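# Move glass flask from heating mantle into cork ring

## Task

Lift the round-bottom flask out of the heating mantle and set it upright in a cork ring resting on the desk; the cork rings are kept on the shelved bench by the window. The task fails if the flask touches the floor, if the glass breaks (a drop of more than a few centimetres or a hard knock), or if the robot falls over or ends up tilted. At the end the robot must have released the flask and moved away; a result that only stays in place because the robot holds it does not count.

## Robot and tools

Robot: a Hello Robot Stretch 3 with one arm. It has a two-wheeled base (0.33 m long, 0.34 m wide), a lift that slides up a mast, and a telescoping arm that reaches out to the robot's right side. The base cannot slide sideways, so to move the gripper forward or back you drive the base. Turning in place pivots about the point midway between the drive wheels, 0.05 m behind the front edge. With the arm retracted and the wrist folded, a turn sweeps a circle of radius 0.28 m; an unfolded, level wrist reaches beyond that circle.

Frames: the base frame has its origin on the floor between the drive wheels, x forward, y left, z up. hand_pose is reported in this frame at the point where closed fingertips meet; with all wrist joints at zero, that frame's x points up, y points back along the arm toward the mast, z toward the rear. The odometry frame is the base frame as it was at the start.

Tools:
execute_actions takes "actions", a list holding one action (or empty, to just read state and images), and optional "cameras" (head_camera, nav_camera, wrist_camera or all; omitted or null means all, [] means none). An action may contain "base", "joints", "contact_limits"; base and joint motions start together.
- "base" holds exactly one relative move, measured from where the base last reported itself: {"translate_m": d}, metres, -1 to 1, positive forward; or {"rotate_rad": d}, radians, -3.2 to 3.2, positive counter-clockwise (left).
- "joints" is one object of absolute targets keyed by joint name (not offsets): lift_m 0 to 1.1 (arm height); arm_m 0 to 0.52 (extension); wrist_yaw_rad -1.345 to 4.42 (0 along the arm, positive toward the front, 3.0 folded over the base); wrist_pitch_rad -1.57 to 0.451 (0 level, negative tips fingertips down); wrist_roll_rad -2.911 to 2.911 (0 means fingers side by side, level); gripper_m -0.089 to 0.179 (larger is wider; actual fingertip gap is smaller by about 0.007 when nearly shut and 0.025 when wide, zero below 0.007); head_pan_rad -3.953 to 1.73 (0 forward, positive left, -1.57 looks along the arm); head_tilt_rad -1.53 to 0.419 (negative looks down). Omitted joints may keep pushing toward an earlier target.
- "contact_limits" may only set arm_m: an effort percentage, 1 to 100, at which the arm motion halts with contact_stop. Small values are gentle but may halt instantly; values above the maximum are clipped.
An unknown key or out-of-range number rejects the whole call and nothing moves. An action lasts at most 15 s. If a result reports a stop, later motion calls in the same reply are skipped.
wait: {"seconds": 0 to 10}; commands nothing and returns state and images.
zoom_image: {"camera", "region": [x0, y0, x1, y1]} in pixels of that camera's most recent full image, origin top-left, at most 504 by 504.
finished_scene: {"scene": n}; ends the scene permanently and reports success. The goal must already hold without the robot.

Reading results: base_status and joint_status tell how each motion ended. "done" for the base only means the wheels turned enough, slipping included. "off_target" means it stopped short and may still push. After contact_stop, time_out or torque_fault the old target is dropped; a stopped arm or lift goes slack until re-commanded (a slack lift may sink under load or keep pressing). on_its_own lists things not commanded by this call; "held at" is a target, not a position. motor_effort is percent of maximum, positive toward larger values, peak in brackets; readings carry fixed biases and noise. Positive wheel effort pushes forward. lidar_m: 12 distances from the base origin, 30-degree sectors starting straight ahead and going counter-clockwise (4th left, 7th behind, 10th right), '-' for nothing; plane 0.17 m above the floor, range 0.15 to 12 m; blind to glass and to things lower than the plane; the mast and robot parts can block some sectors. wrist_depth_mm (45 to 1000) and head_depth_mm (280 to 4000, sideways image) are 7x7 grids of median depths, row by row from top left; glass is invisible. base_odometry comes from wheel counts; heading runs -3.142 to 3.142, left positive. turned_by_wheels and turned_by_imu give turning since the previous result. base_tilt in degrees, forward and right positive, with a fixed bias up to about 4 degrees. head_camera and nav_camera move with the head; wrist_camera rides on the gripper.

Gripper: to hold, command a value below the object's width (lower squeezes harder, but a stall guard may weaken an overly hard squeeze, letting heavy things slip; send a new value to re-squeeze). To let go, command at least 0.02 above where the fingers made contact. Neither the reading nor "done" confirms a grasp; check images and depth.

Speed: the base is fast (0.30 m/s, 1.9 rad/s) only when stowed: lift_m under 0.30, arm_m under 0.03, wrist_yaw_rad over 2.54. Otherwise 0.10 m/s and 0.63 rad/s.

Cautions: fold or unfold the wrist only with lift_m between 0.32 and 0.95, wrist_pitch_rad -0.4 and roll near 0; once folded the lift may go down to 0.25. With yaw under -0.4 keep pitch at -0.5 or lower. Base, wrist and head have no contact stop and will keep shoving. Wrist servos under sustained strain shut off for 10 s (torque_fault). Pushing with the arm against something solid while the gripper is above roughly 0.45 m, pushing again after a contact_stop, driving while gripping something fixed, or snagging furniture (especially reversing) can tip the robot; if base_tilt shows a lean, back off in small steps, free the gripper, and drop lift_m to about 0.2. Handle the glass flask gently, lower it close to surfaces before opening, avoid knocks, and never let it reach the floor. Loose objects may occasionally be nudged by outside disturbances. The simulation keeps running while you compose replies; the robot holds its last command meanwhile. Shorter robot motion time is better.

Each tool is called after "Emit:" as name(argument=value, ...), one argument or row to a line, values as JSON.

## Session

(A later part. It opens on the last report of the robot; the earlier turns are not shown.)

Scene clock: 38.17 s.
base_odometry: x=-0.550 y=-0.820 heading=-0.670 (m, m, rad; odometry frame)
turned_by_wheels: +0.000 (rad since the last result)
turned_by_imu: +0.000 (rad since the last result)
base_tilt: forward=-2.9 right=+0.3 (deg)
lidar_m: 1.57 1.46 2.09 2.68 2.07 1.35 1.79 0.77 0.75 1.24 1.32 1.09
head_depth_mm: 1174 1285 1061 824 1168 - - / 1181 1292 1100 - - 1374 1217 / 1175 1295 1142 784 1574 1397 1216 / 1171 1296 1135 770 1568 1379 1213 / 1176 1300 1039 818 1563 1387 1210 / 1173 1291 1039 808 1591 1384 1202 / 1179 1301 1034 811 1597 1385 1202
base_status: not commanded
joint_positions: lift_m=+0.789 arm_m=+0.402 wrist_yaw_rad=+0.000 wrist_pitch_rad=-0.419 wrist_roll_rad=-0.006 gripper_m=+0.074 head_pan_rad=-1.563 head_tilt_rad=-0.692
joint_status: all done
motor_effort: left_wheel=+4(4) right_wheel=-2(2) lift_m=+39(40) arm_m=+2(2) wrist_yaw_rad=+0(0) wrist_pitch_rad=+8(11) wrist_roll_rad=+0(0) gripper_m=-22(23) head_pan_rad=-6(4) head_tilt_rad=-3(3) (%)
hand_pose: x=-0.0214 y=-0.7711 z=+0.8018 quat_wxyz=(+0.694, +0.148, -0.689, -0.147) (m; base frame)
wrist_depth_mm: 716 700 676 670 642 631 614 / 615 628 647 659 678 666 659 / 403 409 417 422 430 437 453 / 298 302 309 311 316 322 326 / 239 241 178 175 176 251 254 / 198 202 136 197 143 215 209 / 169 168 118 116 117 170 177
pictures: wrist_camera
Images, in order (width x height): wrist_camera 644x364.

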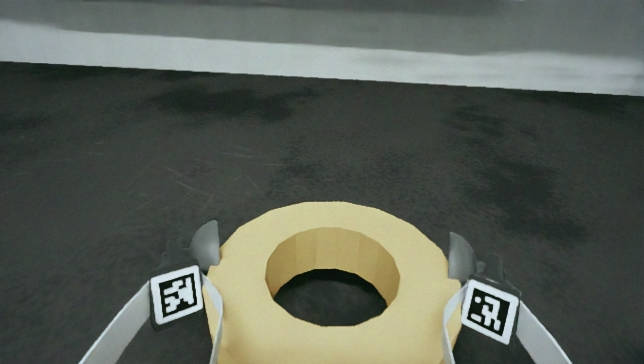

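Emit:
execute_actions(
  actions=[
    {"base":{"rotate_rad":-1.32},"joints":{"lift_m":0.84,"arm_m":0.15}},
  ],
  cameras=["nav_camera","wrist_camera"],
)

Emit:
execute_actions(
  actions=[
    {"base":{"translate_m":-1.0},"joints":{"head_pan_rad":-1.9}},
  ],
)

Scene clock: 42.13 s.
base_odometry: x=-0.550 y=-0.820 heading=-1.990 (m, m, rad; odometry frame)
turned_by_wheels: -1.320 (rad since the last result)
turned_by_imu: -1.315 (rad since the last result)
base_tilt: forward=-2.9 right=+0.2 (deg)
lidar_m: 1.24 1.09 1.96 1.47 1.63 2.71 3.26 2.02 1.36 1.80 0.75 1.24
head_depth_mm: 1520 1659 1871 2030 - - 1182 / 1553 1704 1924 2101 - 1364 1217 / 1595 1767 1969 2131 - 1367 1213 / 1634 1838 2050 2121 - 1366 1209 / 1678 1861 2114 2056 1623 1385 1214 / 1712 1927 2193 1996 1630 1389 1207 / 1767 1989 2246 1983 1640 1386 1203
base_status: done
joint_positions: lift_m=+0.839 arm_m=+0.150 wrist_yaw_rad=+0.000 wrist_pitch_rad=-0.420 wrist_roll_rad=-0.006 gripper_m=+0.074 head_pan_rad=-1.563 head_tilt_rad=-0.692
joint_status: all done
motor_effort: left_wheel=+4(14) right_wheel=-3(8) lift_m=+39(37) arm_m=-2(3) wrist_yaw_rad=-1(0) wrist_pitch_rad=+8(8) wrist_roll_rad=+0(0) gripper_m=-21(21) head_pan_rad=-3(3) head_tilt_rad=-3(4) (%)
hand_pose: x=-0.0215 y=-0.5194 z=+0.8516 quat_wxyz=(+0.694, +0.148, -0.689, -0.147) (m; base frame)
wrist_depth_mm: - - - - - - - / - - - - - - - / - - - - - - 776 / - - - - - - 905 / - - 178 175 177 - - / - - 136 - 144 - - / - - 118 116 117 - -
pictures: nav_camera (sideways: a quarter turn counterclockwise sets it upright), wrist_camera
Images, in order (width x height): nav_camera 672x504, wrist_camera 644x364.

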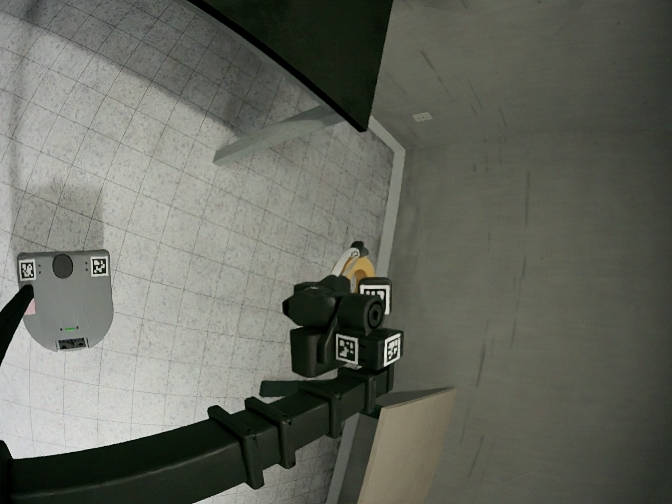

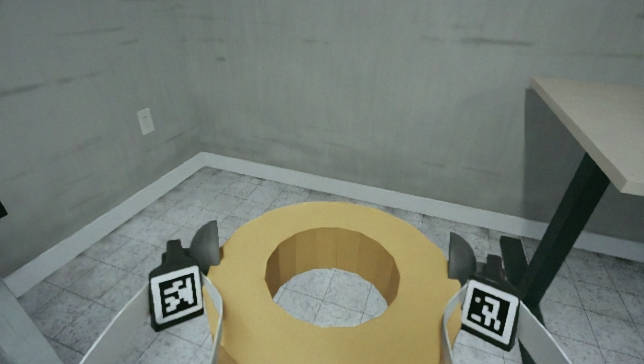

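Scene clock: 53.50 s.
base_odometry: x=-0.143 y=+0.094 heading=-1.990 (m, m, rad; odometry frame)
turned_by_wheels: +0.000 (rad since the last result)
turned_by_imu: -0.008 (rad since the last result)
base_tilt: forward=-2.9 right=+0.3 (deg)
lidar_m: 2.19 1.98 1.68 1.68 1.96 2.19 1.68 1.20 1.48 1.16 1.77 1.54
head_depth_mm: 1316 1439 1149 947 1630 1442 - / 1313 1416 1138 947 1658 - - / 1291 1413 1137 947 - - 1187 / 1296 1408 1130 945 - 1365 1210 / 1284 1404 1124 940 - 1361 1217 / 1280 1394 1113 932 - 1355 1203 / 1275 1391 1111 900 1518 1389 1203
base_status: done
joint_positions: lift_m=+0.839 arm_m=+0.150 wrist_yaw_rad=+0.000 wrist_pitch_rad=-0.420 wrist_roll_rad=-0.006 gripper_m=+0.074 head_pan_rad=-1.893 head_tilt_rad=-0.692
joint_status: all done
motor_effort: left_wheel=+4(5) right_wheel=-3(7) lift_m=+39(39) arm_m=-3(3) wrist_yaw_rad=+1(1) wrist_pitch_rad=+8(8) wrist_roll_rad=+0(0) gripper_m=-21(21) head_pan_rad=-4(31) head_tilt_rad=-3(3) (%)
hand_pose: x=-0.0215 y=-0.5194 z=+0.8516 quat_wxyz=(+0.694, +0.148, -0.689, -0.147) (m; base frame)
wrist_depth_mm: - - - - 998 915 853 / - - - - - 951 889 / - 644 658 669 677 707 713 / - 507 487 492 495 510 515 / - - 178 175 176 398 400 / - - 136 - 143 341 330 / - - 119 116 117 - -
pictures: head_camera (sideways: a quarter turn clockwise sets it upright), nav_camera (sideways: a quarter turn counterclockwise sets it upright), wrist_camera
Images, in order (width x height): head_camera 896x504, nav_camera 672x504, wrist_camera 644x364.

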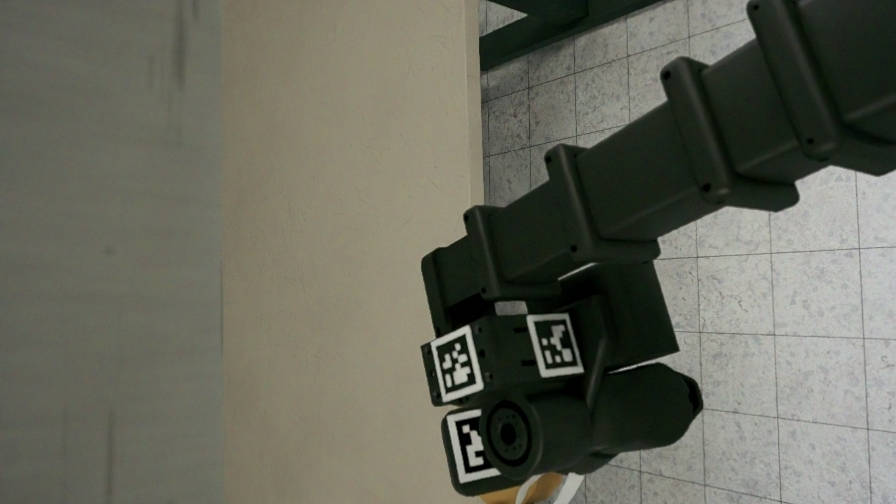

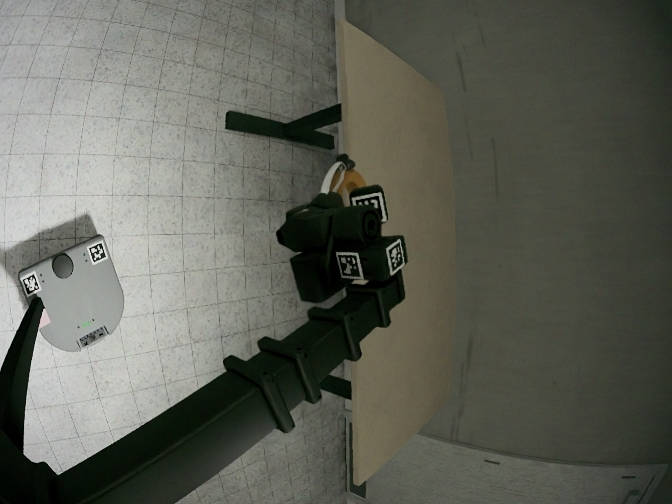

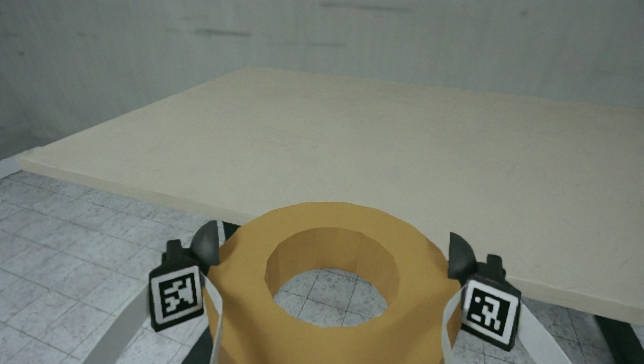

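Emit:
execute_actions(
  actions=[
    {"base":{"translate_m":-0.5},"joints":{"arm_m":0.37,"lift_m":0.76,"head_pan_rad":-1.5}},
  ],
)

Scene clock: 60.30 s.
base_odometry: x=+0.060 y=+0.551 heading=-1.989 (m, m, rad; odometry frame)
turned_by_wheels: +0.000 (rad since the last result)
turned_by_imu: -0.003 (rad since the last result)
base_tilt: forward=-2.9 right=+0.3 (deg)
lidar_m: 2.66 2.45 1.83 1.83 1.51 1.51 1.18 1.48 0.89 1.33 1.36 2.00
head_depth_mm: 1107 1231 1148 895 772 - - / 1144 1276 1190 - 791 1400 1215 / 1172 1318 1177 - 789 1402 1213 / 1221 1346 1134 845 1526 1390 1208 / 1254 1383 1122 879 1562 1395 1210 / 1300 1420 1121 879 1602 1395 1201 / 1341 1464 1115 878 1639 1381 1198
base_status: done
joint_positions: lift_m=+0.761 arm_m=+0.370 wrist_yaw_rad=+0.000 wrist_pitch_rad=-0.420 wrist_roll_rad=-0.006 gripper_m=+0.074 head_pan_rad=-1.507 head_tilt_rad=-0.692
joint_status: all done
motor_effort: left_wheel=+4(6) right_wheel=-3(8) lift_m=+12(33) arm_m=+2(3) wrist_yaw_rad=+1(1) wrist_pitch_rad=+9(8) wrist_roll_rad=+0(0) gripper_m=-21(21) head_pan_rad=+3(37) head_tilt_rad=-4(4) (%)
hand_pose: x=-0.0215 y=-0.7388 z=+0.7728 quat_wxyz=(+0.694, +0.148, -0.689, -0.147) (m; base frame)
wrist_depth_mm: 993 879 795 718 664 611 560 / 661 687 700 724 684 637 592 / 435 438 446 458 464 475 488 / 323 328 334 337 342 349 352 / 259 262 178 175 177 274 276 / 213 219 136 212 144 233 226 / 183 181 118 116 117 184 191
pictures: head_camera (sideways: a quarter turn clockwise sets it upright), nav_camera (sideways: a quarter turn counterclockwise sets it upright), wrist_camera
Images, in order (width x height): head_camera 896x504, nav_camera 672x504, wrist_camera 644x364.

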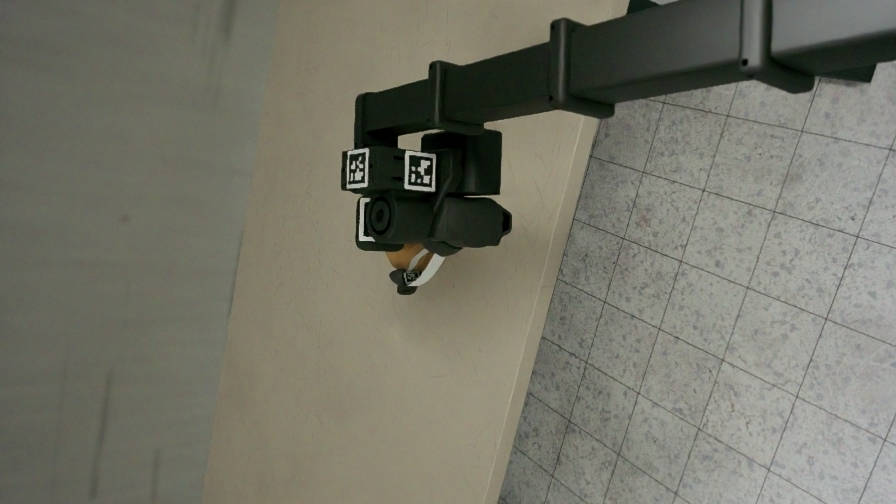

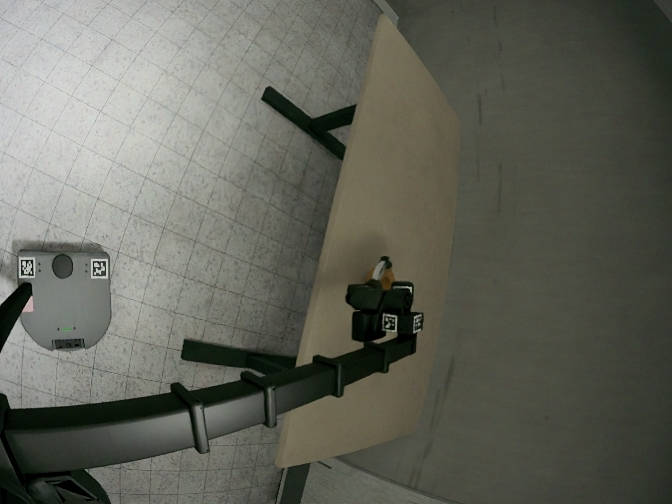

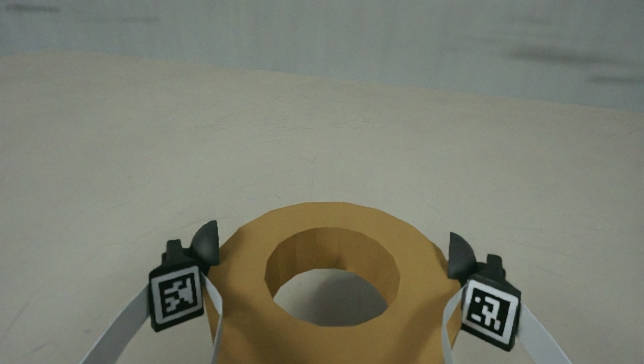

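Emit:
execute_actions(
  actions=[
    {"joints":{"arm_m":0.34,"lift_m":0.721}},
  ],
  cameras=[],
)

Emit:
execute_actions(
  actions=[
    {"joints":{"gripper_m":0.165}},
  ],
  cameras=["wrist_camera"],
)

Emit:
execute_actions(
  actions=[
    {"joints":{"lift_m":0.78,"arm_m":0.24}},
  ],
  cameras=["wrist_camera"],
)

Scene clock: 62.00 s.
base_odometry: x=+0.060 y=+0.551 heading=-1.989 (m, m, rad; odometry frame)
turned_by_wheels: +0.000 (rad since the last result)
turned_by_imu: +0.000 (rad since the last result)
base_tilt: forward=-2.9 right=+0.3 (deg)
lidar_m: 2.66 2.45 1.83 1.83 1.51 1.51 1.18 1.48 0.89 1.34 1.36 2.00
head_depth_mm: 1114 1232 1142 895 751 1357 - / 1145 1272 1138 949 - 1371 1218 / 1178 1307 1137 - 1571 1405 1219 / 1218 1338 1125 936 1583 1403 1208 / 1260 1375 1127 880 1546 1391 1213 / 1298 1418 1117 872 1586 1388 1202 / 1351 1447 1109 875 1640 1386 1207
base_status: not commanded
joint_positions: lift_m=+0.722 arm_m=+0.340 wrist_yaw_rad=+0.000 wrist_pitch_rad=-0.406 wrist_roll_rad=-0.006 gripper_m=+0.074 head_pan_rad=-1.507 head_tilt_rad=-0.692
joint_status: all done
motor_effort: left_wheel=+4(4) right_wheel=-3(3) lift_m=+11(16) arm_m=-3(4) wrist_yaw_rad=+0(0) wrist_pitch_rad=+1(9) wrist_roll_rad=+0(0) gripper_m=-22(21) head_pan_rad=+4(5) head_tilt_rad=-3(3) (%)
hand_pose: x=-0.0215 y=-0.7112 z=+0.7371 quat_wxyz=(+0.695, +0.143, -0.690, -0.142) (m; base frame)
wrist_depth_mm: - 904 811 743 683 632 580 / 550 567 578 604 625 637 605 / 359 362 366 375 381 393 401 / 261 264 268 272 277 281 284 / 207 210 177 175 176 220 222 / 171 175 136 175 143 187 180 / 146 144 119 116 117 147 153
pictures: none
No camera images: the call's "cameras" was empty. Leave "cameras" out to get every camera's image.

Scene clock: 63.40 s.
base_odometry: x=+0.060 y=+0.551 heading=-1.989 (m, m, rad; odometry frame)
turned_by_wheels: +0.000 (rad since the last result)
turned_by_imu: +0.000 (rad since the last result)
base_tilt: forward=-2.9 right=+0.3 (deg)
lidar_m: 2.66 2.45 1.83 1.83 1.51 1.51 1.18 1.49 0.89 1.34 1.35 2.00
head_depth_mm: 1111 1231 1144 893 752 1355 - / 1142 1271 1144 947 - 1377 1219 / 1177 1315 1136 - 1565 1401 1212 / 1221 1336 1133 907 1572 1391 1213 / 1256 1380 1118 879 1560 1404 1212 / 1300 1416 1118 877 1587 1378 1200 / 1346 1441 1115 870 1619 1387 1206
base_status: not commanded
joint_positions: lift_m=+0.722 arm_m=+0.340 wrist_yaw_rad=+0.000 wrist_pitch_rad=-0.414 wrist_roll_rad=-0.006 gripper_m=+0.165 head_pan_rad=-1.507 head_tilt_rad=-0.692
joint_status: all done
motor_effort: left_wheel=+4(5) right_wheel=-3(3) lift_m=+11(12) arm_m=-3(3) wrist_yaw_rad=+0(1) wrist_pitch_rad=+5(5) wrist_roll_rad=+0(0) gripper_m=+1(92) head_pan_rad=+5(4) head_tilt_rad=-4(3) (%)
hand_pose: x=-0.0215 y=-0.7102 z=+0.7353 quat_wxyz=(+0.694, +0.146, -0.690, -0.145) (m; base frame)
wrist_depth_mm: - 904 823 755 676 624 582 / 529 542 557 573 593 612 596 / 345 349 357 363 369 378 387 / 257 259 263 267 270 274 278 / 204 213 178 177 172 215 217 / 169 - 139 173 141 176 178 / - 143 118 116 119 145 156
pictures: wrist_camera
Images, in order (width x height): wrist_camera 644x364.

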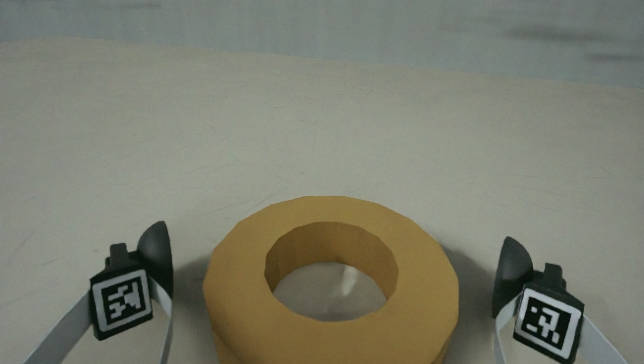

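Scene clock: 65.37 s.
base_odometry: x=+0.060 y=+0.551 heading=-1.989 (m, m, rad; odometry frame)
turned_by_wheels: +0.000 (rad since the last result)
turned_by_imu: +0.000 (rad since the last result)
base_tilt: forward=-2.9 right=+0.3 (deg)
lidar_m: 2.66 2.45 1.82 1.83 1.51 1.51 1.18 1.48 0.89 1.34 1.35 2.00
head_depth_mm: 1117 1232 1150 908 - - - / 1150 1265 1143 948 - 1379 1219 / 1187 1312 1131 944 - 1412 1216 / 1217 1341 1127 923 1566 1396 1214 / 1257 1384 1128 893 1565 1389 1207 / 1311 1406 1115 880 1615 1391 1203 / 1338 1455 1110 877 1636 1384 1207
base_status: not commanded
joint_positions: lift_m=+0.779 arm_m=+0.240 wrist_yaw_rad=+0.000 wrist_pitch_rad=-0.416 wrist_roll_rad=-0.006 gripper_m=+0.165 head_pan_rad=-1.507 head_tilt_rad=-0.692
joint_status: all done
motor_effort: left_wheel=+5(4) right_wheel=-3(3) lift_m=+39(44) arm_m=-3(3) wrist_yaw_rad=+0(1) wrist_pitch_rad=+6(6) wrist_roll_rad=+0(0) gripper_m=+1(1) head_pan_rad=+5(4) head_tilt_rad=-4(4) (%)
hand_pose: x=-0.0215 y=-0.6099 z=+0.7925 quat_wxyz=(+0.694, +0.147, -0.690, -0.146) (m; base frame)
wrist_depth_mm: - - 923 847 763 715 649 / 747 780 797 815 793 749 702 / 489 492 505 518 525 537 549 / 361 368 372 376 382 390 395 / 287 302 293 281 290 306 307 / 239 - 244 226 242 250 253 / 207 203 208 209 211 206 221
pictures: wrist_camera
Images, in order (width x height): wrist_camera 644x364.

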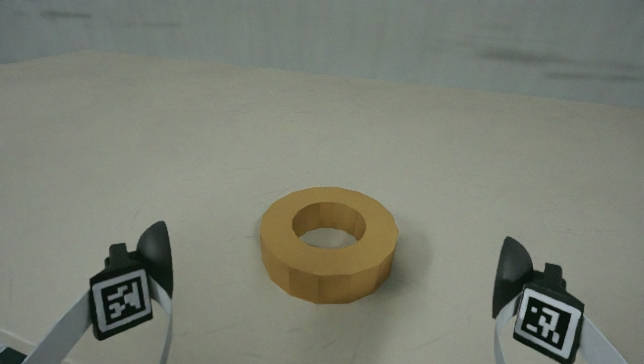

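Emit:
execute_actions(
  actions=[
    {"base":{"rotate_rad":-0.95},"joints":{"lift_m":0.88,"arm_m":0.1,"wrist_pitch_rad":0,"gripper_m":0.12,"head_pan_rad":-2.9,"head_tilt_rad":-0.5}},
  ],
  cameras=["nav_camera"],
)

Emit:
execute_actions(
  actions=[
    {"base":{"translate_m":-0.85},"joints":{"arm_m":0.0}},
  ],
  cameras=["head_camera","nav_camera"],
)

Emit:
execute_actions(
  actions=[
    {"base":{"rotate_rad":-1.36},"joints":{"head_pan_rad":-1.57}},
  ],
)

Scene clock: 68.70 s.
base_odometry: x=+0.060 y=+0.551 heading=-2.939 (m, m, rad; odometry frame)
turned_by_wheels: -0.950 (rad since the last result)
turned_by_imu: -0.946 (rad since the last result)
base_tilt: forward=-2.9 right=+0.3 (deg)
lidar_m: 1.36 2.00 2.45 1.97 1.83 1.86 1.67 1.43 1.18 1.43 0.89 1.35
head_depth_mm: 2128 2358 1751 2454 1947 - - / 1989 2234 1521 2607 1988 1728 - / 1863 2104 1505 2464 2008 1610 1337 / 1826 1980 1609 2321 1926 1604 1337 / 1789 1898 1602 1999 1859 1591 1329 / 1693 1837 1585 1919 1975 1595 1337 / 1628 1736 1583 1260 1999 1593 1325
base_status: done
joint_positions: lift_m=+0.879 arm_m=+0.100 wrist_yaw_rad=+0.000 wrist_pitch_rad=-0.022 wrist_roll_rad=-0.006 gripper_m=+0.120 head_pan_rad=-2.893 head_tilt_rad=-0.507
joint_status: all done
motor_effort: left_wheel=+4(11) right_wheel=-3(7) lift_m=+38(38) arm_m=-3(3) wrist_yaw_rad=+1(0) wrist_pitch_rad=+12(12) wrist_roll_rad=+0(0) gripper_m=+0(90) head_pan_rad=-4(50) head_tilt_rad=+2(16) (%)
hand_pose: x=-0.0214 y=-0.5009 z=+0.9882 quat_wxyz=(+0.709, +0.008, -0.705, -0.008) (m; base frame)
wrist_depth_mm: 806 906 - - - - - / 818 935 - - - - - / 830 952 - - - - - / 839 980 - - - - - / 866 983 - - - - - / 671 708 - - - - - / 509 503 - - - - -
pictures: nav_camera (sideways: a quarter turn counterclockwise sets it upright)
Images, in order (width x height): nav_camera 672x504.

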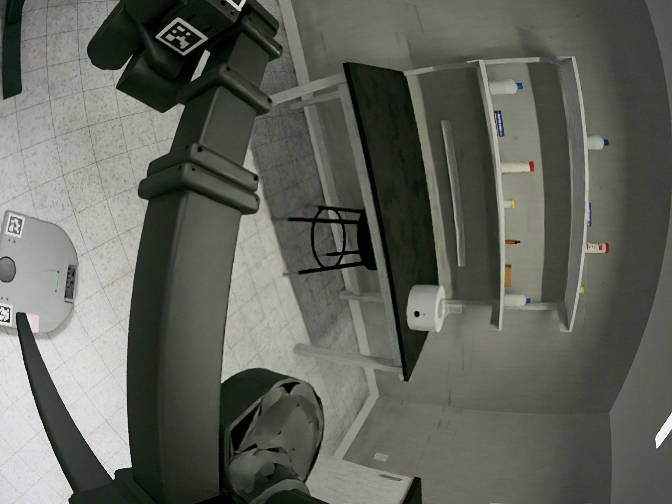

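Scene clock: 78.50 s.
base_odometry: x=+0.893 y=+0.722 heading=-2.939 (m, m, rad; odometry frame)
turned_by_wheels: +0.000 (rad since the last result)
turned_by_imu: -0.008 (rad since the last result)
base_tilt: forward=-2.9 right=+0.3 (deg)
lidar_m: 2.21 2.73 2.85 1.43 1.32 0.84 0.84 0.69 0.70 0.87 1.81 1.47
head_depth_mm: 1393 1534 1724 1823 885 - - / 1324 1459 1612 1044 824 1656 - / 1136 1340 1476 808 789 1524 1332 / 1173 1322 1423 803 785 1483 1342 / 1126 1263 1352 1034 819 700 1308 / 1100 1200 1306 1081 818 677 1300 / 1057 1152 1244 1083 817 657 1297
base_status: done
joint_positions: lift_m=+0.879 arm_m=+0.000 wrist_yaw_rad=+0.000 wrist_pitch_rad=-0.022 wrist_roll_rad=-0.006 gripper_m=+0.120 head_pan_rad=-2.893 head_tilt_rad=-0.507
joint_status: all done
motor_effort: left_wheel=+5(7) right_wheel=-3(8) lift_m=+38(38) arm_m=-3(3) wrist_yaw_rad=+0(0) wrist_pitch_rad=+12(12) wrist_roll_rad=+0(0) gripper_m=+0(0) head_pan_rad=-5(4) head_tilt_rad=+2(2) (%)
hand_pose: x=-0.0214 y=-0.4009 z=+0.9882 quat_wxyz=(+0.709, +0.008, -0.705, -0.008) (m; base frame)
wrist_depth_mm: - - - - - - 863 / - - - - - 924 729 / - - - - - - 892 / - - - - - - 870 / - - - - - - 884 / - - - 640 638 705 680 / - - - 712 474 456 497
pictures: head_camera (sideways: a quarter turn clockwise sets it upright), nav_camera (sideways: a quarter turn counterclockwise sets it upright)
Images, in order (width x height): head_camera 896x504, nav_camera 672x504.

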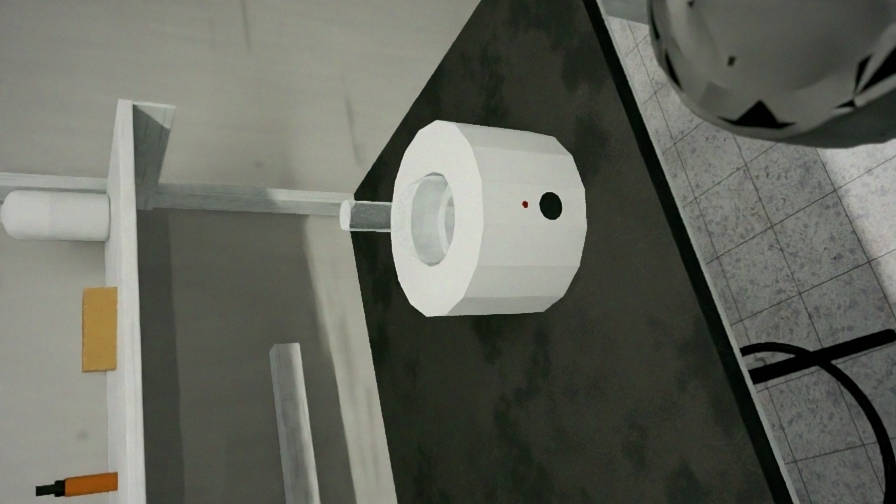

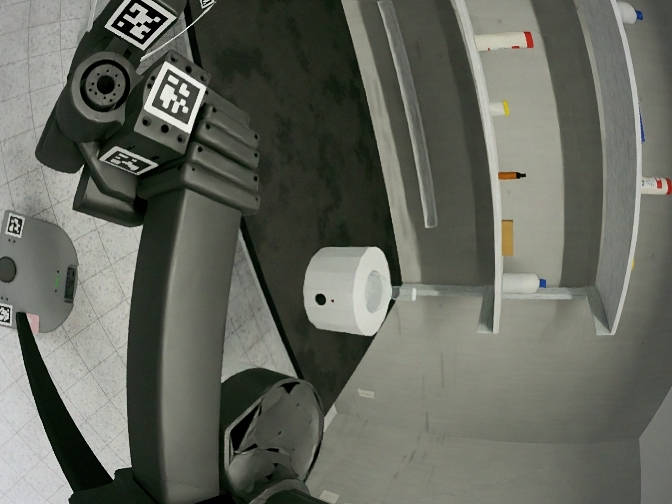

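Scene clock: 81.60 s.
base_odometry: x=+0.893 y=+0.722 heading=+1.984 (m, m, rad; odometry frame)
turned_by_wheels: -1.360 (rad since the last result)
turned_by_imu: -1.355 (rad since the last result)
base_tilt: forward=-3.0 right=+0.3 (deg)
lidar_m: 0.87 1.47 1.47 2.20 2.84 1.73 1.34 1.32 0.84 0.69 0.70 1.22
head_depth_mm: 1440 1588 1750 1926 895 1096 1179 / 1366 1500 1659 1103 856 1600 1410 / 1286 1410 1554 836 799 1501 - / 1070 1305 1412 885 770 716 - / 1156 1272 1371 842 807 698 1339 / 1099 1216 1316 1086 817 675 1271 / 1071 1164 1241 1077 816 657 1293
base_status: done
joint_positions: lift_m=+0.879 arm_m=+0.000 wrist_yaw_rad=+0.000 wrist_pitch_rad=-0.022 wrist_roll_rad=-0.006 gripper_m=+0.120 head_pan_rad=-1.577 head_tilt_rad=-0.507
joint_status: all done
motor_effort: left_wheel=+4(10) right_wheel=-3(6) lift_m=+38(38) arm_m=-2(2) wrist_yaw_rad=+0(0) wrist_pitch_rad=+12(12) wrist_roll_rad=+0(0) gripper_m=+0(0) head_pan_rad=+4(49) head_tilt_rad=+2(2) (%)
hand_pose: x=-0.0214 y=-0.4009 z=+0.9882 quat_wxyz=(+0.709, +0.008, -0.705, -0.008) (m; base frame)
wrist_depth_mm: 636 894 - - - - - / 843 888 958 - - - - / 866 946 - - - - - / 876 945 - - - - - / 875 904 978 503 868 - - / 587 630 621 461 542 - - / 444 434 463 465 481 475 -
pictures: head_camera (sideways: a quarter turn clockwise sets it upright), nav_camera (sideways: a quarter turn counterclockwise sets it upright), wrist_camera
Images, in order (width x height): head_camera 896x504, nav_camera 672x504, wrist_camera 644x364.

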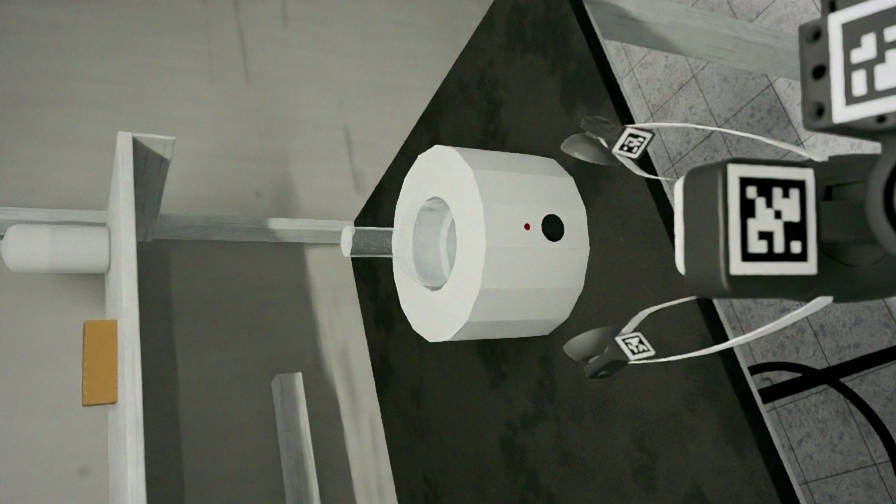

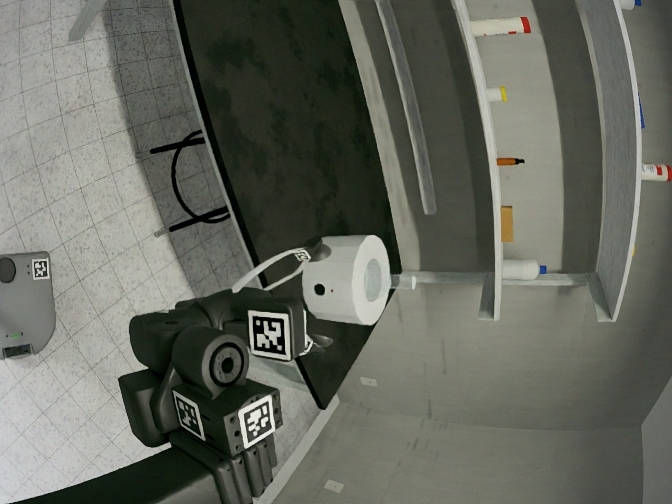

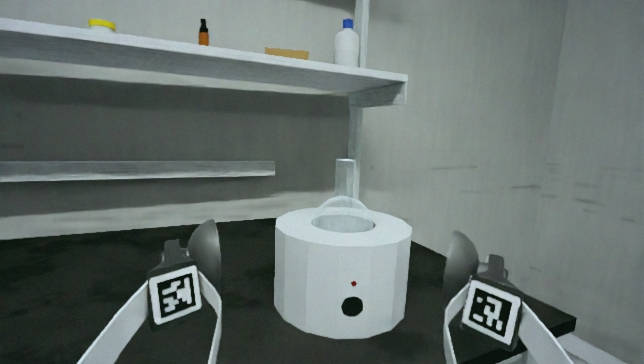

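Emit:
execute_actions(
  actions=[
    {"base":{"translate_m":-0.023},"joints":{"arm_m":0.31,"lift_m":0.874}},
  ],
  cameras=["head_camera","wrist_camera"],
)

Scene clock: 85.47 s.
base_odometry: x=+0.902 y=+0.701 heading=+1.984 (m, m, rad; odometry frame)
turned_by_wheels: +0.000 (rad since the last result)
turned_by_imu: -0.001 (rad since the last result)
base_tilt: forward=-2.9 right=+0.3 (deg)
lidar_m: 0.89 1.49 1.50 2.21 3.35 1.70 1.32 1.30 0.83 0.69 0.72 1.22
head_depth_mm: 1448 1607 1788 1976 - - 1273 / 1374 1509 1669 1821 815 1603 1283 / 1290 1419 1570 - 771 1565 1341 / 1069 1320 1420 - 773 1480 1329 / 1168 1284 1386 800 792 719 1337 / 1103 1234 1322 1082 821 679 1275 / 1078 1170 1256 1080 817 655 1304
base_status: done
joint_positions: lift_m=+0.875 arm_m=+0.310 wrist_yaw_rad=+0.000 wrist_pitch_rad=-0.022 wrist_roll_rad=-0.006 gripper_m=+0.120 head_pan_rad=-1.577 head_tilt_rad=-0.507
joint_status: all done
motor_effort: left_wheel=+4(8) right_wheel=-3(5) lift_m=+12(38) arm_m=+2(1) wrist_yaw_rad=+0(0) wrist_pitch_rad=+12(12) wrist_roll_rad=+0(0) gripper_m=+0(0) head_pan_rad=+5(5) head_tilt_rad=+3(2) (%)
hand_pose: x=-0.0214 y=-0.7104 z=+0.9836 quat_wxyz=(+0.709, +0.008, -0.705, -0.008) (m; base frame)
wrist_depth_mm: 510 497 481 523 935 - - / 632 691 750 832 746 - - / 646 704 801 874 - - - / 632 667 796 883 - - - / 673 733 831 884 - - - / 573 606 311 315 334 - - / 433 423 231 300 260 336 -
pictures: head_camera (sideways: a quarter turn clockwise sets it upright), wrist_camera
Images, in order (width x height): head_camera 896x504, wrist_camera 644x364.

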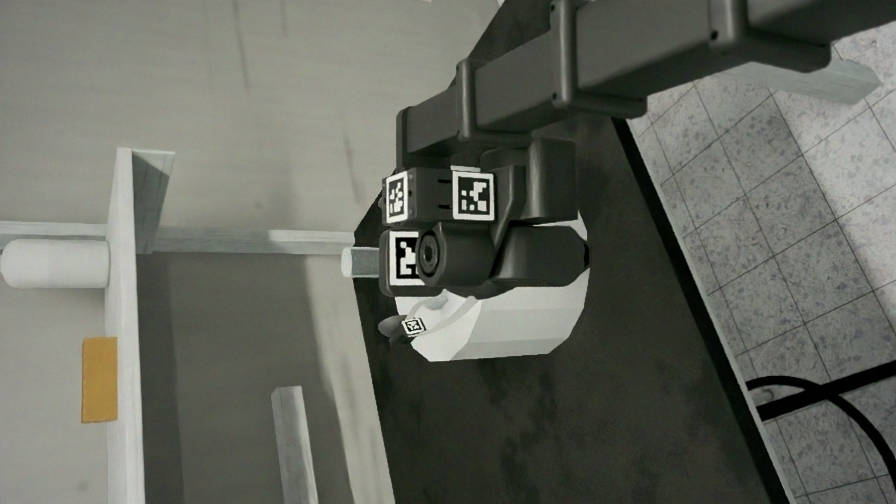

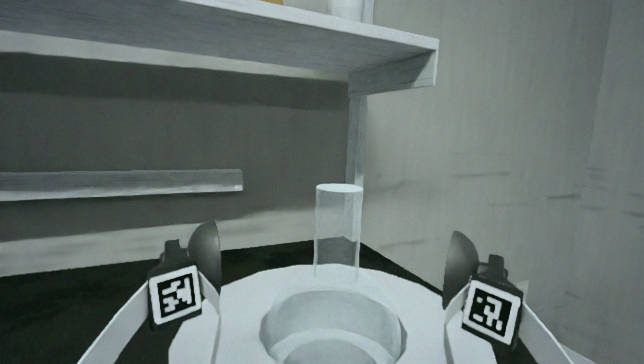

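Emit:
execute_actions(
  actions=[
    {"joints":{"arm_m":0.375,"lift_m":0.868,"gripper_m":0.085}},
  ],
  cameras=["nav_camera","wrist_camera"],
)

Scene clock: 87.43 s.
base_odometry: x=+0.902 y=+0.701 heading=+1.984 (m, m, rad; odometry frame)
turned_by_wheels: +0.000 (rad since the last result)
turned_by_imu: +0.000 (rad since the last result)
base_tilt: forward=-3.0 right=+0.3 (deg)
lidar_m: 0.89 1.49 1.50 2.21 3.35 1.69 1.32 1.30 0.83 0.69 0.72 1.23
head_depth_mm: 1454 1605 1805 1949 927 - 1252 / 1376 1497 1672 1828 - 1567 1312 / 1290 1416 1555 - 795 1580 1340 / 1066 1313 1427 - 780 1480 1343 / 1165 1278 1388 798 793 720 1335 / 1101 1221 1327 1079 822 677 1274 / 1076 1176 1252 1084 817 658 1304
base_status: not commanded
joint_positions: lift_m=+0.869 arm_m=+0.375 wrist_yaw_rad=+0.000 wrist_pitch_rad=-0.022 wrist_roll_rad=-0.006 gripper_m=+0.085 head_pan_rad=-1.577 head_tilt_rad=-0.507
joint_status: all done
motor_effort: left_wheel=+4(4) right_wheel=-3(3) lift_m=+12(14) arm_m=+2(3) wrist_yaw_rad=+0(1) wrist_pitch_rad=+12(12) wrist_roll_rad=+0(0) gripper_m=+0(85) head_pan_rad=+5(4) head_tilt_rad=+2(3) (%)
hand_pose: x=-0.0214 y=-0.7754 z=+0.9776 quat_wxyz=(+0.709, +0.008, -0.705, -0.008) (m; base frame)
wrist_depth_mm: 545 516 500 479 525 - - / 584 636 708 768 689 - - / 598 655 733 796 945 - - / 585 616 736 827 979 - - / 628 692 757 834 - - - / 565 587 592 596 616 - - / 420 431 221 242 231 - -
pictures: nav_camera (sideways: a quarter turn counterclockwise sets it upright), wrist_camera
Images, in order (width x height): nav_camera 672x504, wrist_camera 644x364.

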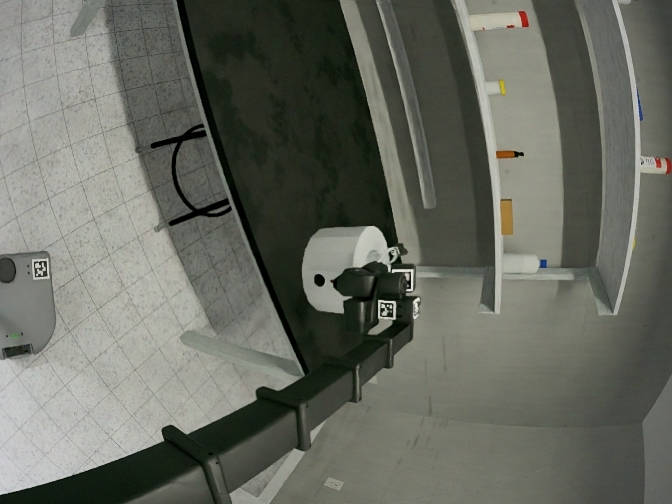

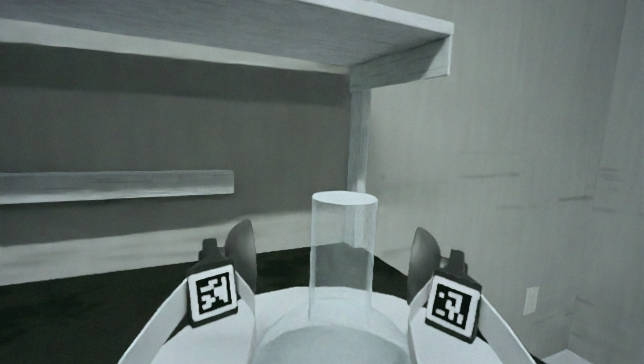

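Emit:
execute_actions(
  actions=[
    {"base":{"translate_m":-0.004},"joints":{"arm_m":0.382,"gripper_m":0.055}},
  ],
  cameras=["wrist_camera"],
)

Emit:
execute_actions(
  actions=[
    {"joints":{"gripper_m":-0.02}},
  ],
  cameras=["wrist_camera","head_camera"],
)

Scene clock: 88.70 s.
base_odometry: x=+0.903 y=+0.697 heading=+1.985 (m, m, rad; odometry frame)
turned_by_wheels: +0.000 (rad since the last result)
turned_by_imu: +0.000 (rad since the last result)
base_tilt: forward=-2.9 right=+0.3 (deg)
lidar_m: 0.90 1.49 1.50 2.21 2.82 1.70 1.32 1.29 0.83 0.69 0.72 1.23
head_depth_mm: 1456 1597 1793 1960 925 - 1255 / 1371 1508 1675 1839 - 1550 1277 / 1294 1433 1554 - 795 1555 1339 / 1070 1322 1427 - 777 1481 1338 / 1166 1292 1401 803 791 722 1341 / 1092 1224 1330 1079 820 681 1278 / 1079 1168 1252 1082 820 659 1298
base_status: done
joint_positions: lift_m=+0.869 arm_m=+0.382 wrist_yaw_rad=+0.000 wrist_pitch_rad=-0.022 wrist_roll_rad=-0.006 gripper_m=+0.055 head_pan_rad=-1.577 head_tilt_rad=-0.507
joint_status: all done
motor_effort: left_wheel=+4(5) right_wheel=-3(6) lift_m=+12(12) arm_m=+2(3) wrist_yaw_rad=+0(0) wrist_pitch_rad=+12(12) wrist_roll_rad=+0(0) gripper_m=+0(84) head_pan_rad=+4(5) head_tilt_rad=+3(3) (%)
hand_pose: x=-0.0214 y=-0.7824 z=+0.9776 quat_wxyz=(+0.709, +0.008, -0.705, -0.008) (m; base frame)
wrist_depth_mm: 552 519 504 487 517 - - / 580 627 702 774 861 - - / 595 657 716 799 942 - - / 579 617 742 818 968 - - / 616 677 752 820 - - - / 563 574 608 606 706 - - / 424 434 219 236 224 - -
pictures: wrist_camera
Images, in order (width x height): wrist_camera 644x364.

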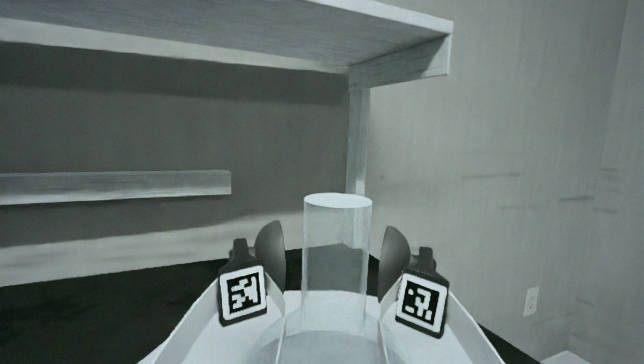

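Scene clock: 89.93 s.
base_odometry: x=+0.903 y=+0.697 heading=+1.985 (m, m, rad; odometry frame)
turned_by_wheels: +0.000 (rad since the last result)
turned_by_imu: +0.000 (rad since the last result)
base_tilt: forward=-2.9 right=+0.3 (deg)
lidar_m: 0.90 1.49 1.50 2.21 2.83 1.70 1.32 1.30 0.83 0.69 0.72 1.23
head_depth_mm: 1454 1602 1779 1965 923 - 1249 / 1373 1516 1680 1814 - 1559 1290 / 1295 1424 1553 - 798 1565 1344 / 1065 1320 1428 - 782 1484 1338 / 1170 1286 1379 804 789 720 1344 / 1095 1224 1324 1078 816 678 1274 / 1078 1169 1256 1071 818 660 1295
base_status: not commanded
joint_positions: lift_m=+0.869 arm_m=+0.382 wrist_yaw_rad=-0.002 wrist_pitch_rad=-0.022 wrist_roll_rad=-0.006 gripper_m=-0.019 head_pan_rad=-1.577 head_tilt_rad=-0.507
joint_status: all done
motor_effort: left_wheel=+3(4) right_wheel=-2(3) lift_m=+12(12) arm_m=+2(2) wrist_yaw_rad=+3(2) wrist_pitch_rad=+12(12) wrist_roll_rad=+0(0) gripper_m=-27(100) head_pan_rad=+3(4) head_tilt_rad=+3(2) (%)
hand_pose: x=-0.0219 y=-0.7824 z=+0.9777 quat_wxyz=(+0.709, +0.007, -0.705, -0.009) (m; base frame)
wrist_depth_mm: 553 516 498 482 518 - - / 573 633 707 778 865 - - / 593 655 721 795 933 - - / 569 628 734 817 980 - - / 617 682 766 826 - - - / 563 574 606 606 - - - / 423 432 221 237 224 - -
pictures: head_camera (sideways: a quarter turn clockwise sets it upright), wrist_camera
Images, in order (width x height): head_camera 896x504, wrist_camera 644x364.

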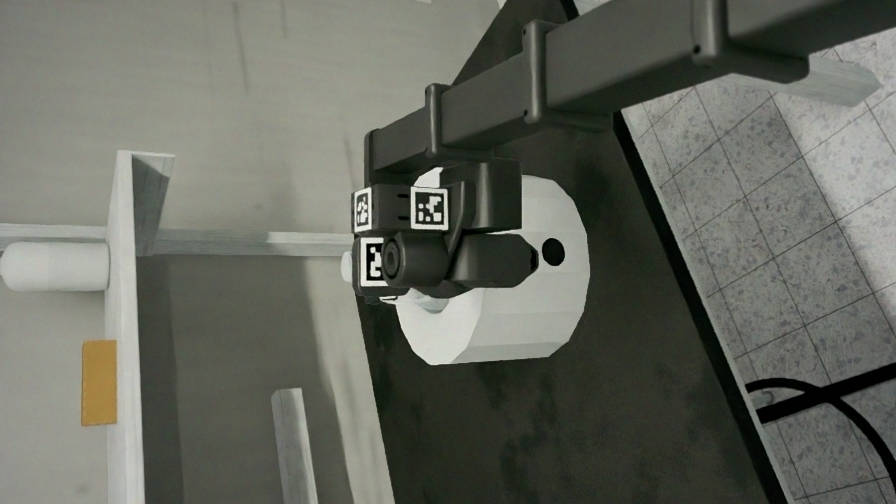

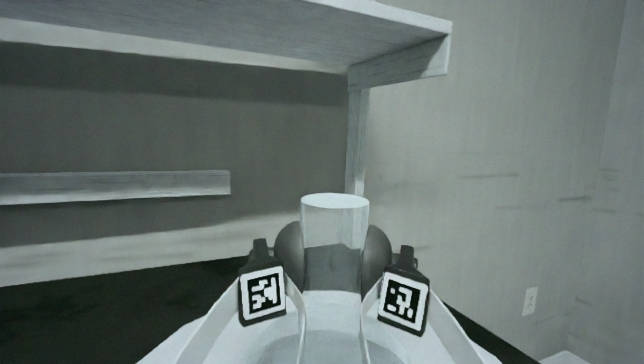

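Emit:
execute_actions(
  actions=[
    {"joints":{"lift_m":0.89}},
  ],
  cameras=["wrist_camera"],
)

Scene clock: 91.10 s.
base_odometry: x=+0.903 y=+0.697 heading=+1.985 (m, m, rad; odometry frame)
turned_by_wheels: +0.000 (rad since the last result)
turned_by_imu: +0.000 (rad since the last result)
base_tilt: forward=-3.0 right=+0.3 (deg)
lidar_m: 0.90 1.49 1.50 2.21 2.82 1.70 1.32 1.29 0.83 0.69 0.72 1.23
head_depth_mm: 1450 1601 1790 1995 - - 1286 / 1386 1521 1669 - 815 1604 1285 / 1301 1427 1536 957 798 1553 1340 / 1068 1312 1415 - 771 1477 1344 / 1172 1284 1392 800 792 719 1332 / 1095 1237 1329 1082 818 678 1278 / 1084 1175 1257 1077 816 656 1302
base_status: not commanded
joint_positions: lift_m=+0.889 arm_m=+0.382 wrist_yaw_rad=-0.001 wrist_pitch_rad=-0.030 wrist_roll_rad=-0.006 gripper_m=-0.012 head_pan_rad=-1.577 head_tilt_rad=-0.507
joint_status: all done
on_its_own: gripper_m is held at -0.013, not at your -0.020, by its stall guard, which is still easing
motor_effort: left_wheel=+3(3) right_wheel=-2(2) lift_m=+39(42) arm_m=+2(2) wrist_yaw_rad=+1(2) wrist_pitch_rad=+16(17) wrist_roll_rad=+0(0) gripper_m=-17(27) head_pan_rad=+4(4) head_tilt_rad=+3(2) (%)
hand_pose: x=-0.0218 y=-0.7821 z=+0.9961 quat_wxyz=(+0.709, +0.011, -0.705, -0.012) (m; base frame)
wrist_depth_mm: 481 470 450 443 534 - - / 580 636 699 764 641 - - / 586 651 726 799 934 - - / 551 605 736 809 971 - - / 617 682 765 852 - - - / 609 608 649 641 - - - / 445 458 248 253 246 - -
pictures: wrist_camera
Images, in order (width x height): wrist_camera 644x364.

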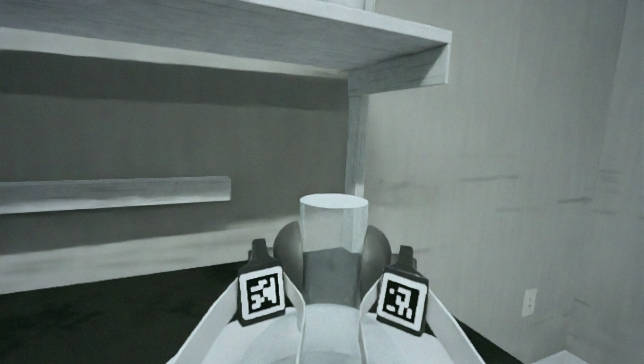

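Emit:
execute_actions(
  actions=[
    {"joints":{"gripper_m":-0.005,"wrist_pitch_rad":0.01}},
  ],
  cameras=["wrist_camera"],
)

Emit:
wait(
  seconds=2,
)

Scene clock: 91.83 s.
base_odometry: x=+0.903 y=+0.697 heading=+1.985 (m, m, rad; odometry frame)
turned_by_wheels: +0.000 (rad since the last result)
turned_by_imu: +0.000 (rad since the last result)
base_tilt: forward=-2.9 right=+0.4 (deg)
lidar_m: 0.90 1.49 1.50 2.21 2.83 1.70 1.32 1.29 0.83 0.69 0.72 1.23
head_depth_mm: 1459 1599 1786 1987 - - 1276 / 1380 1508 1673 - 810 1603 1282 / 1292 1428 1541 955 799 1569 1336 / 1068 1321 1412 - 767 1480 1335 / 1169 1276 1391 801 789 720 1337 / 1101 1227 1321 1085 815 676 1278 / 1078 1181 1253 1078 814 657 1311
base_status: not commanded
joint_positions: lift_m=+0.889 arm_m=+0.382 wrist_yaw_rad=-0.001 wrist_pitch_rad=-0.030 wrist_roll_rad=-0.006 gripper_m=-0.004 head_pan_rad=-1.577 head_tilt_rad=-0.507
joint_status: all done
motor_effort: left_wheel=+4(3) right_wheel=-2(2) lift_m=+40(39) arm_m=+1(2) wrist_yaw_rad=+3(3) wrist_pitch_rad=+22(22) wrist_roll_rad=+0(0) gripper_m=-19(26) head_pan_rad=+4(4) head_tilt_rad=+3(3) (%)
hand_pose: x=-0.0218 y=-0.7821 z=+0.9961 quat_wxyz=(+0.709, +0.011, -0.705, -0.012) (m; base frame)
wrist_depth_mm: 482 470 453 439 537 - - / 582 639 694 761 637 - - / 595 650 720 798 948 - - / 550 608 739 808 991 - - / 624 690 764 833 - - - / 612 601 654 642 - - - / 449 459 249 252 245 - -
pictures: wrist_camera
Images, in order (width x height): wrist_camera 644x364.

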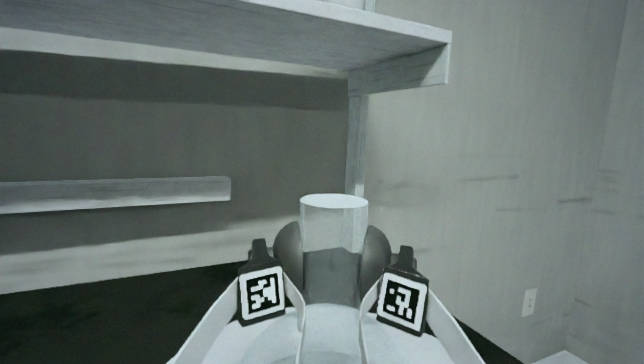

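Scene clock: 93.83 s.
base_odometry: x=+0.903 y=+0.697 heading=+1.985 (m, m, rad; odometry frame)
turned_by_wheels: +0.000 (rad since the last result)
turned_by_imu: +0.000 (rad since the last result)
base_tilt: forward=-2.9 right=+0.3 (deg)
lidar_m: 0.90 1.49 1.50 2.21 2.83 1.69 1.32 1.29 0.83 0.69 0.72 1.23
head_depth_mm: 1456 1594 1789 1969 - - 1277 / 1393 1521 1664 - 816 1622 1290 / 1292 1422 1549 956 800 1553 1333 / 1065 1318 1412 - 773 1481 1339 / 1168 1292 1387 800 788 719 1350 / 1093 1230 1326 1079 821 677 1271 / 1084 1173 1257 1083 816 657 1298
base_status: not commanded
joint_positions: lift_m=+0.889 arm_m=+0.382 wrist_yaw_rad=-0.001 wrist_pitch_rad=-0.030 wrist_roll_rad=-0.006 gripper_m=-0.004 head_pan_rad=-1.577 head_tilt_rad=-0.507
joint_status: all done
motor_effort: left_wheel=+3(3) right_wheel=-2(2) lift_m=+39(39) arm_m=+2(2) wrist_yaw_rad=+2(3) wrist_pitch_rad=+22(22) wrist_roll_rad=+0(0) gripper_m=-18(26) head_pan_rad=+4(4) head_tilt_rad=+2(3) (%)
hand_pose: x=-0.0218 y=-0.7821 z=+0.9961 quat_wxyz=(+0.709, +0.011, -0.705, -0.012) (m; base frame)
wrist_depth_mm: 484 466 448 439 533 - - / 577 635 696 775 640 - - / 594 650 721 797 942 - - / 549 608 735 821 976 - - / 623 677 751 841 - - - / 608 603 660 630 - - - / 448 458 249 253 245 - -
wait: 2.00 s; at rest by 0.27 s
pictures: head_camera (sideways: a quarter turn clockwise sets it upright), nav_camera (sideways: a quarter turn counterclockwise sets it upright), wrist_camera
Images, in order (width x height): head_camera 896x504, nav_camera 672x504, wrist_camera 644x364.

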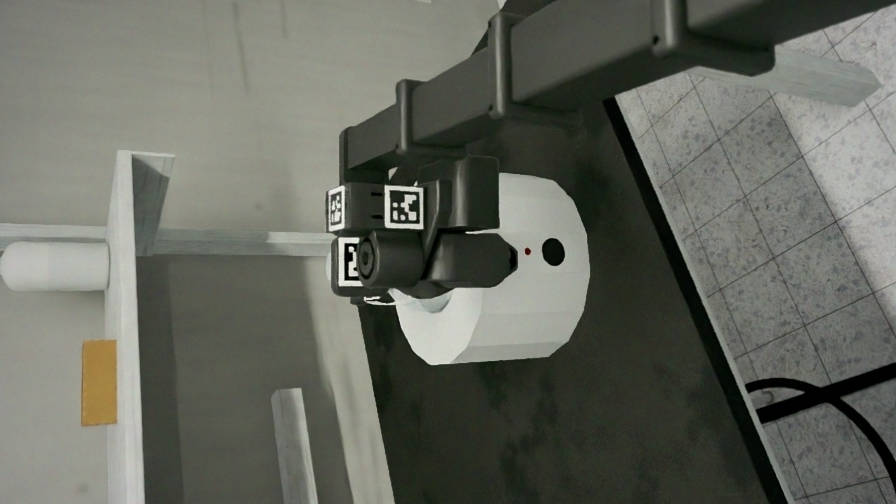

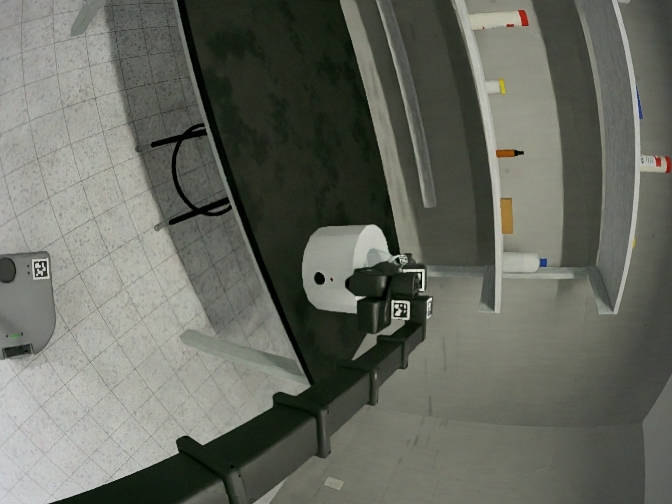

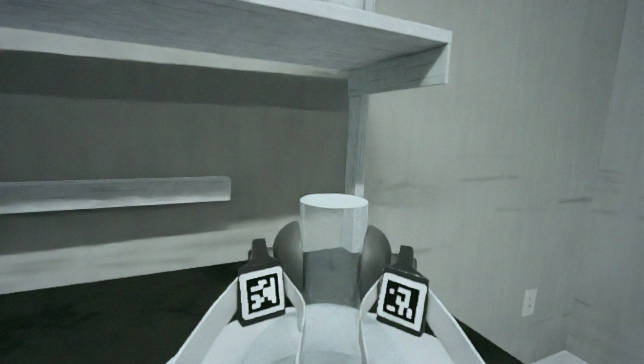

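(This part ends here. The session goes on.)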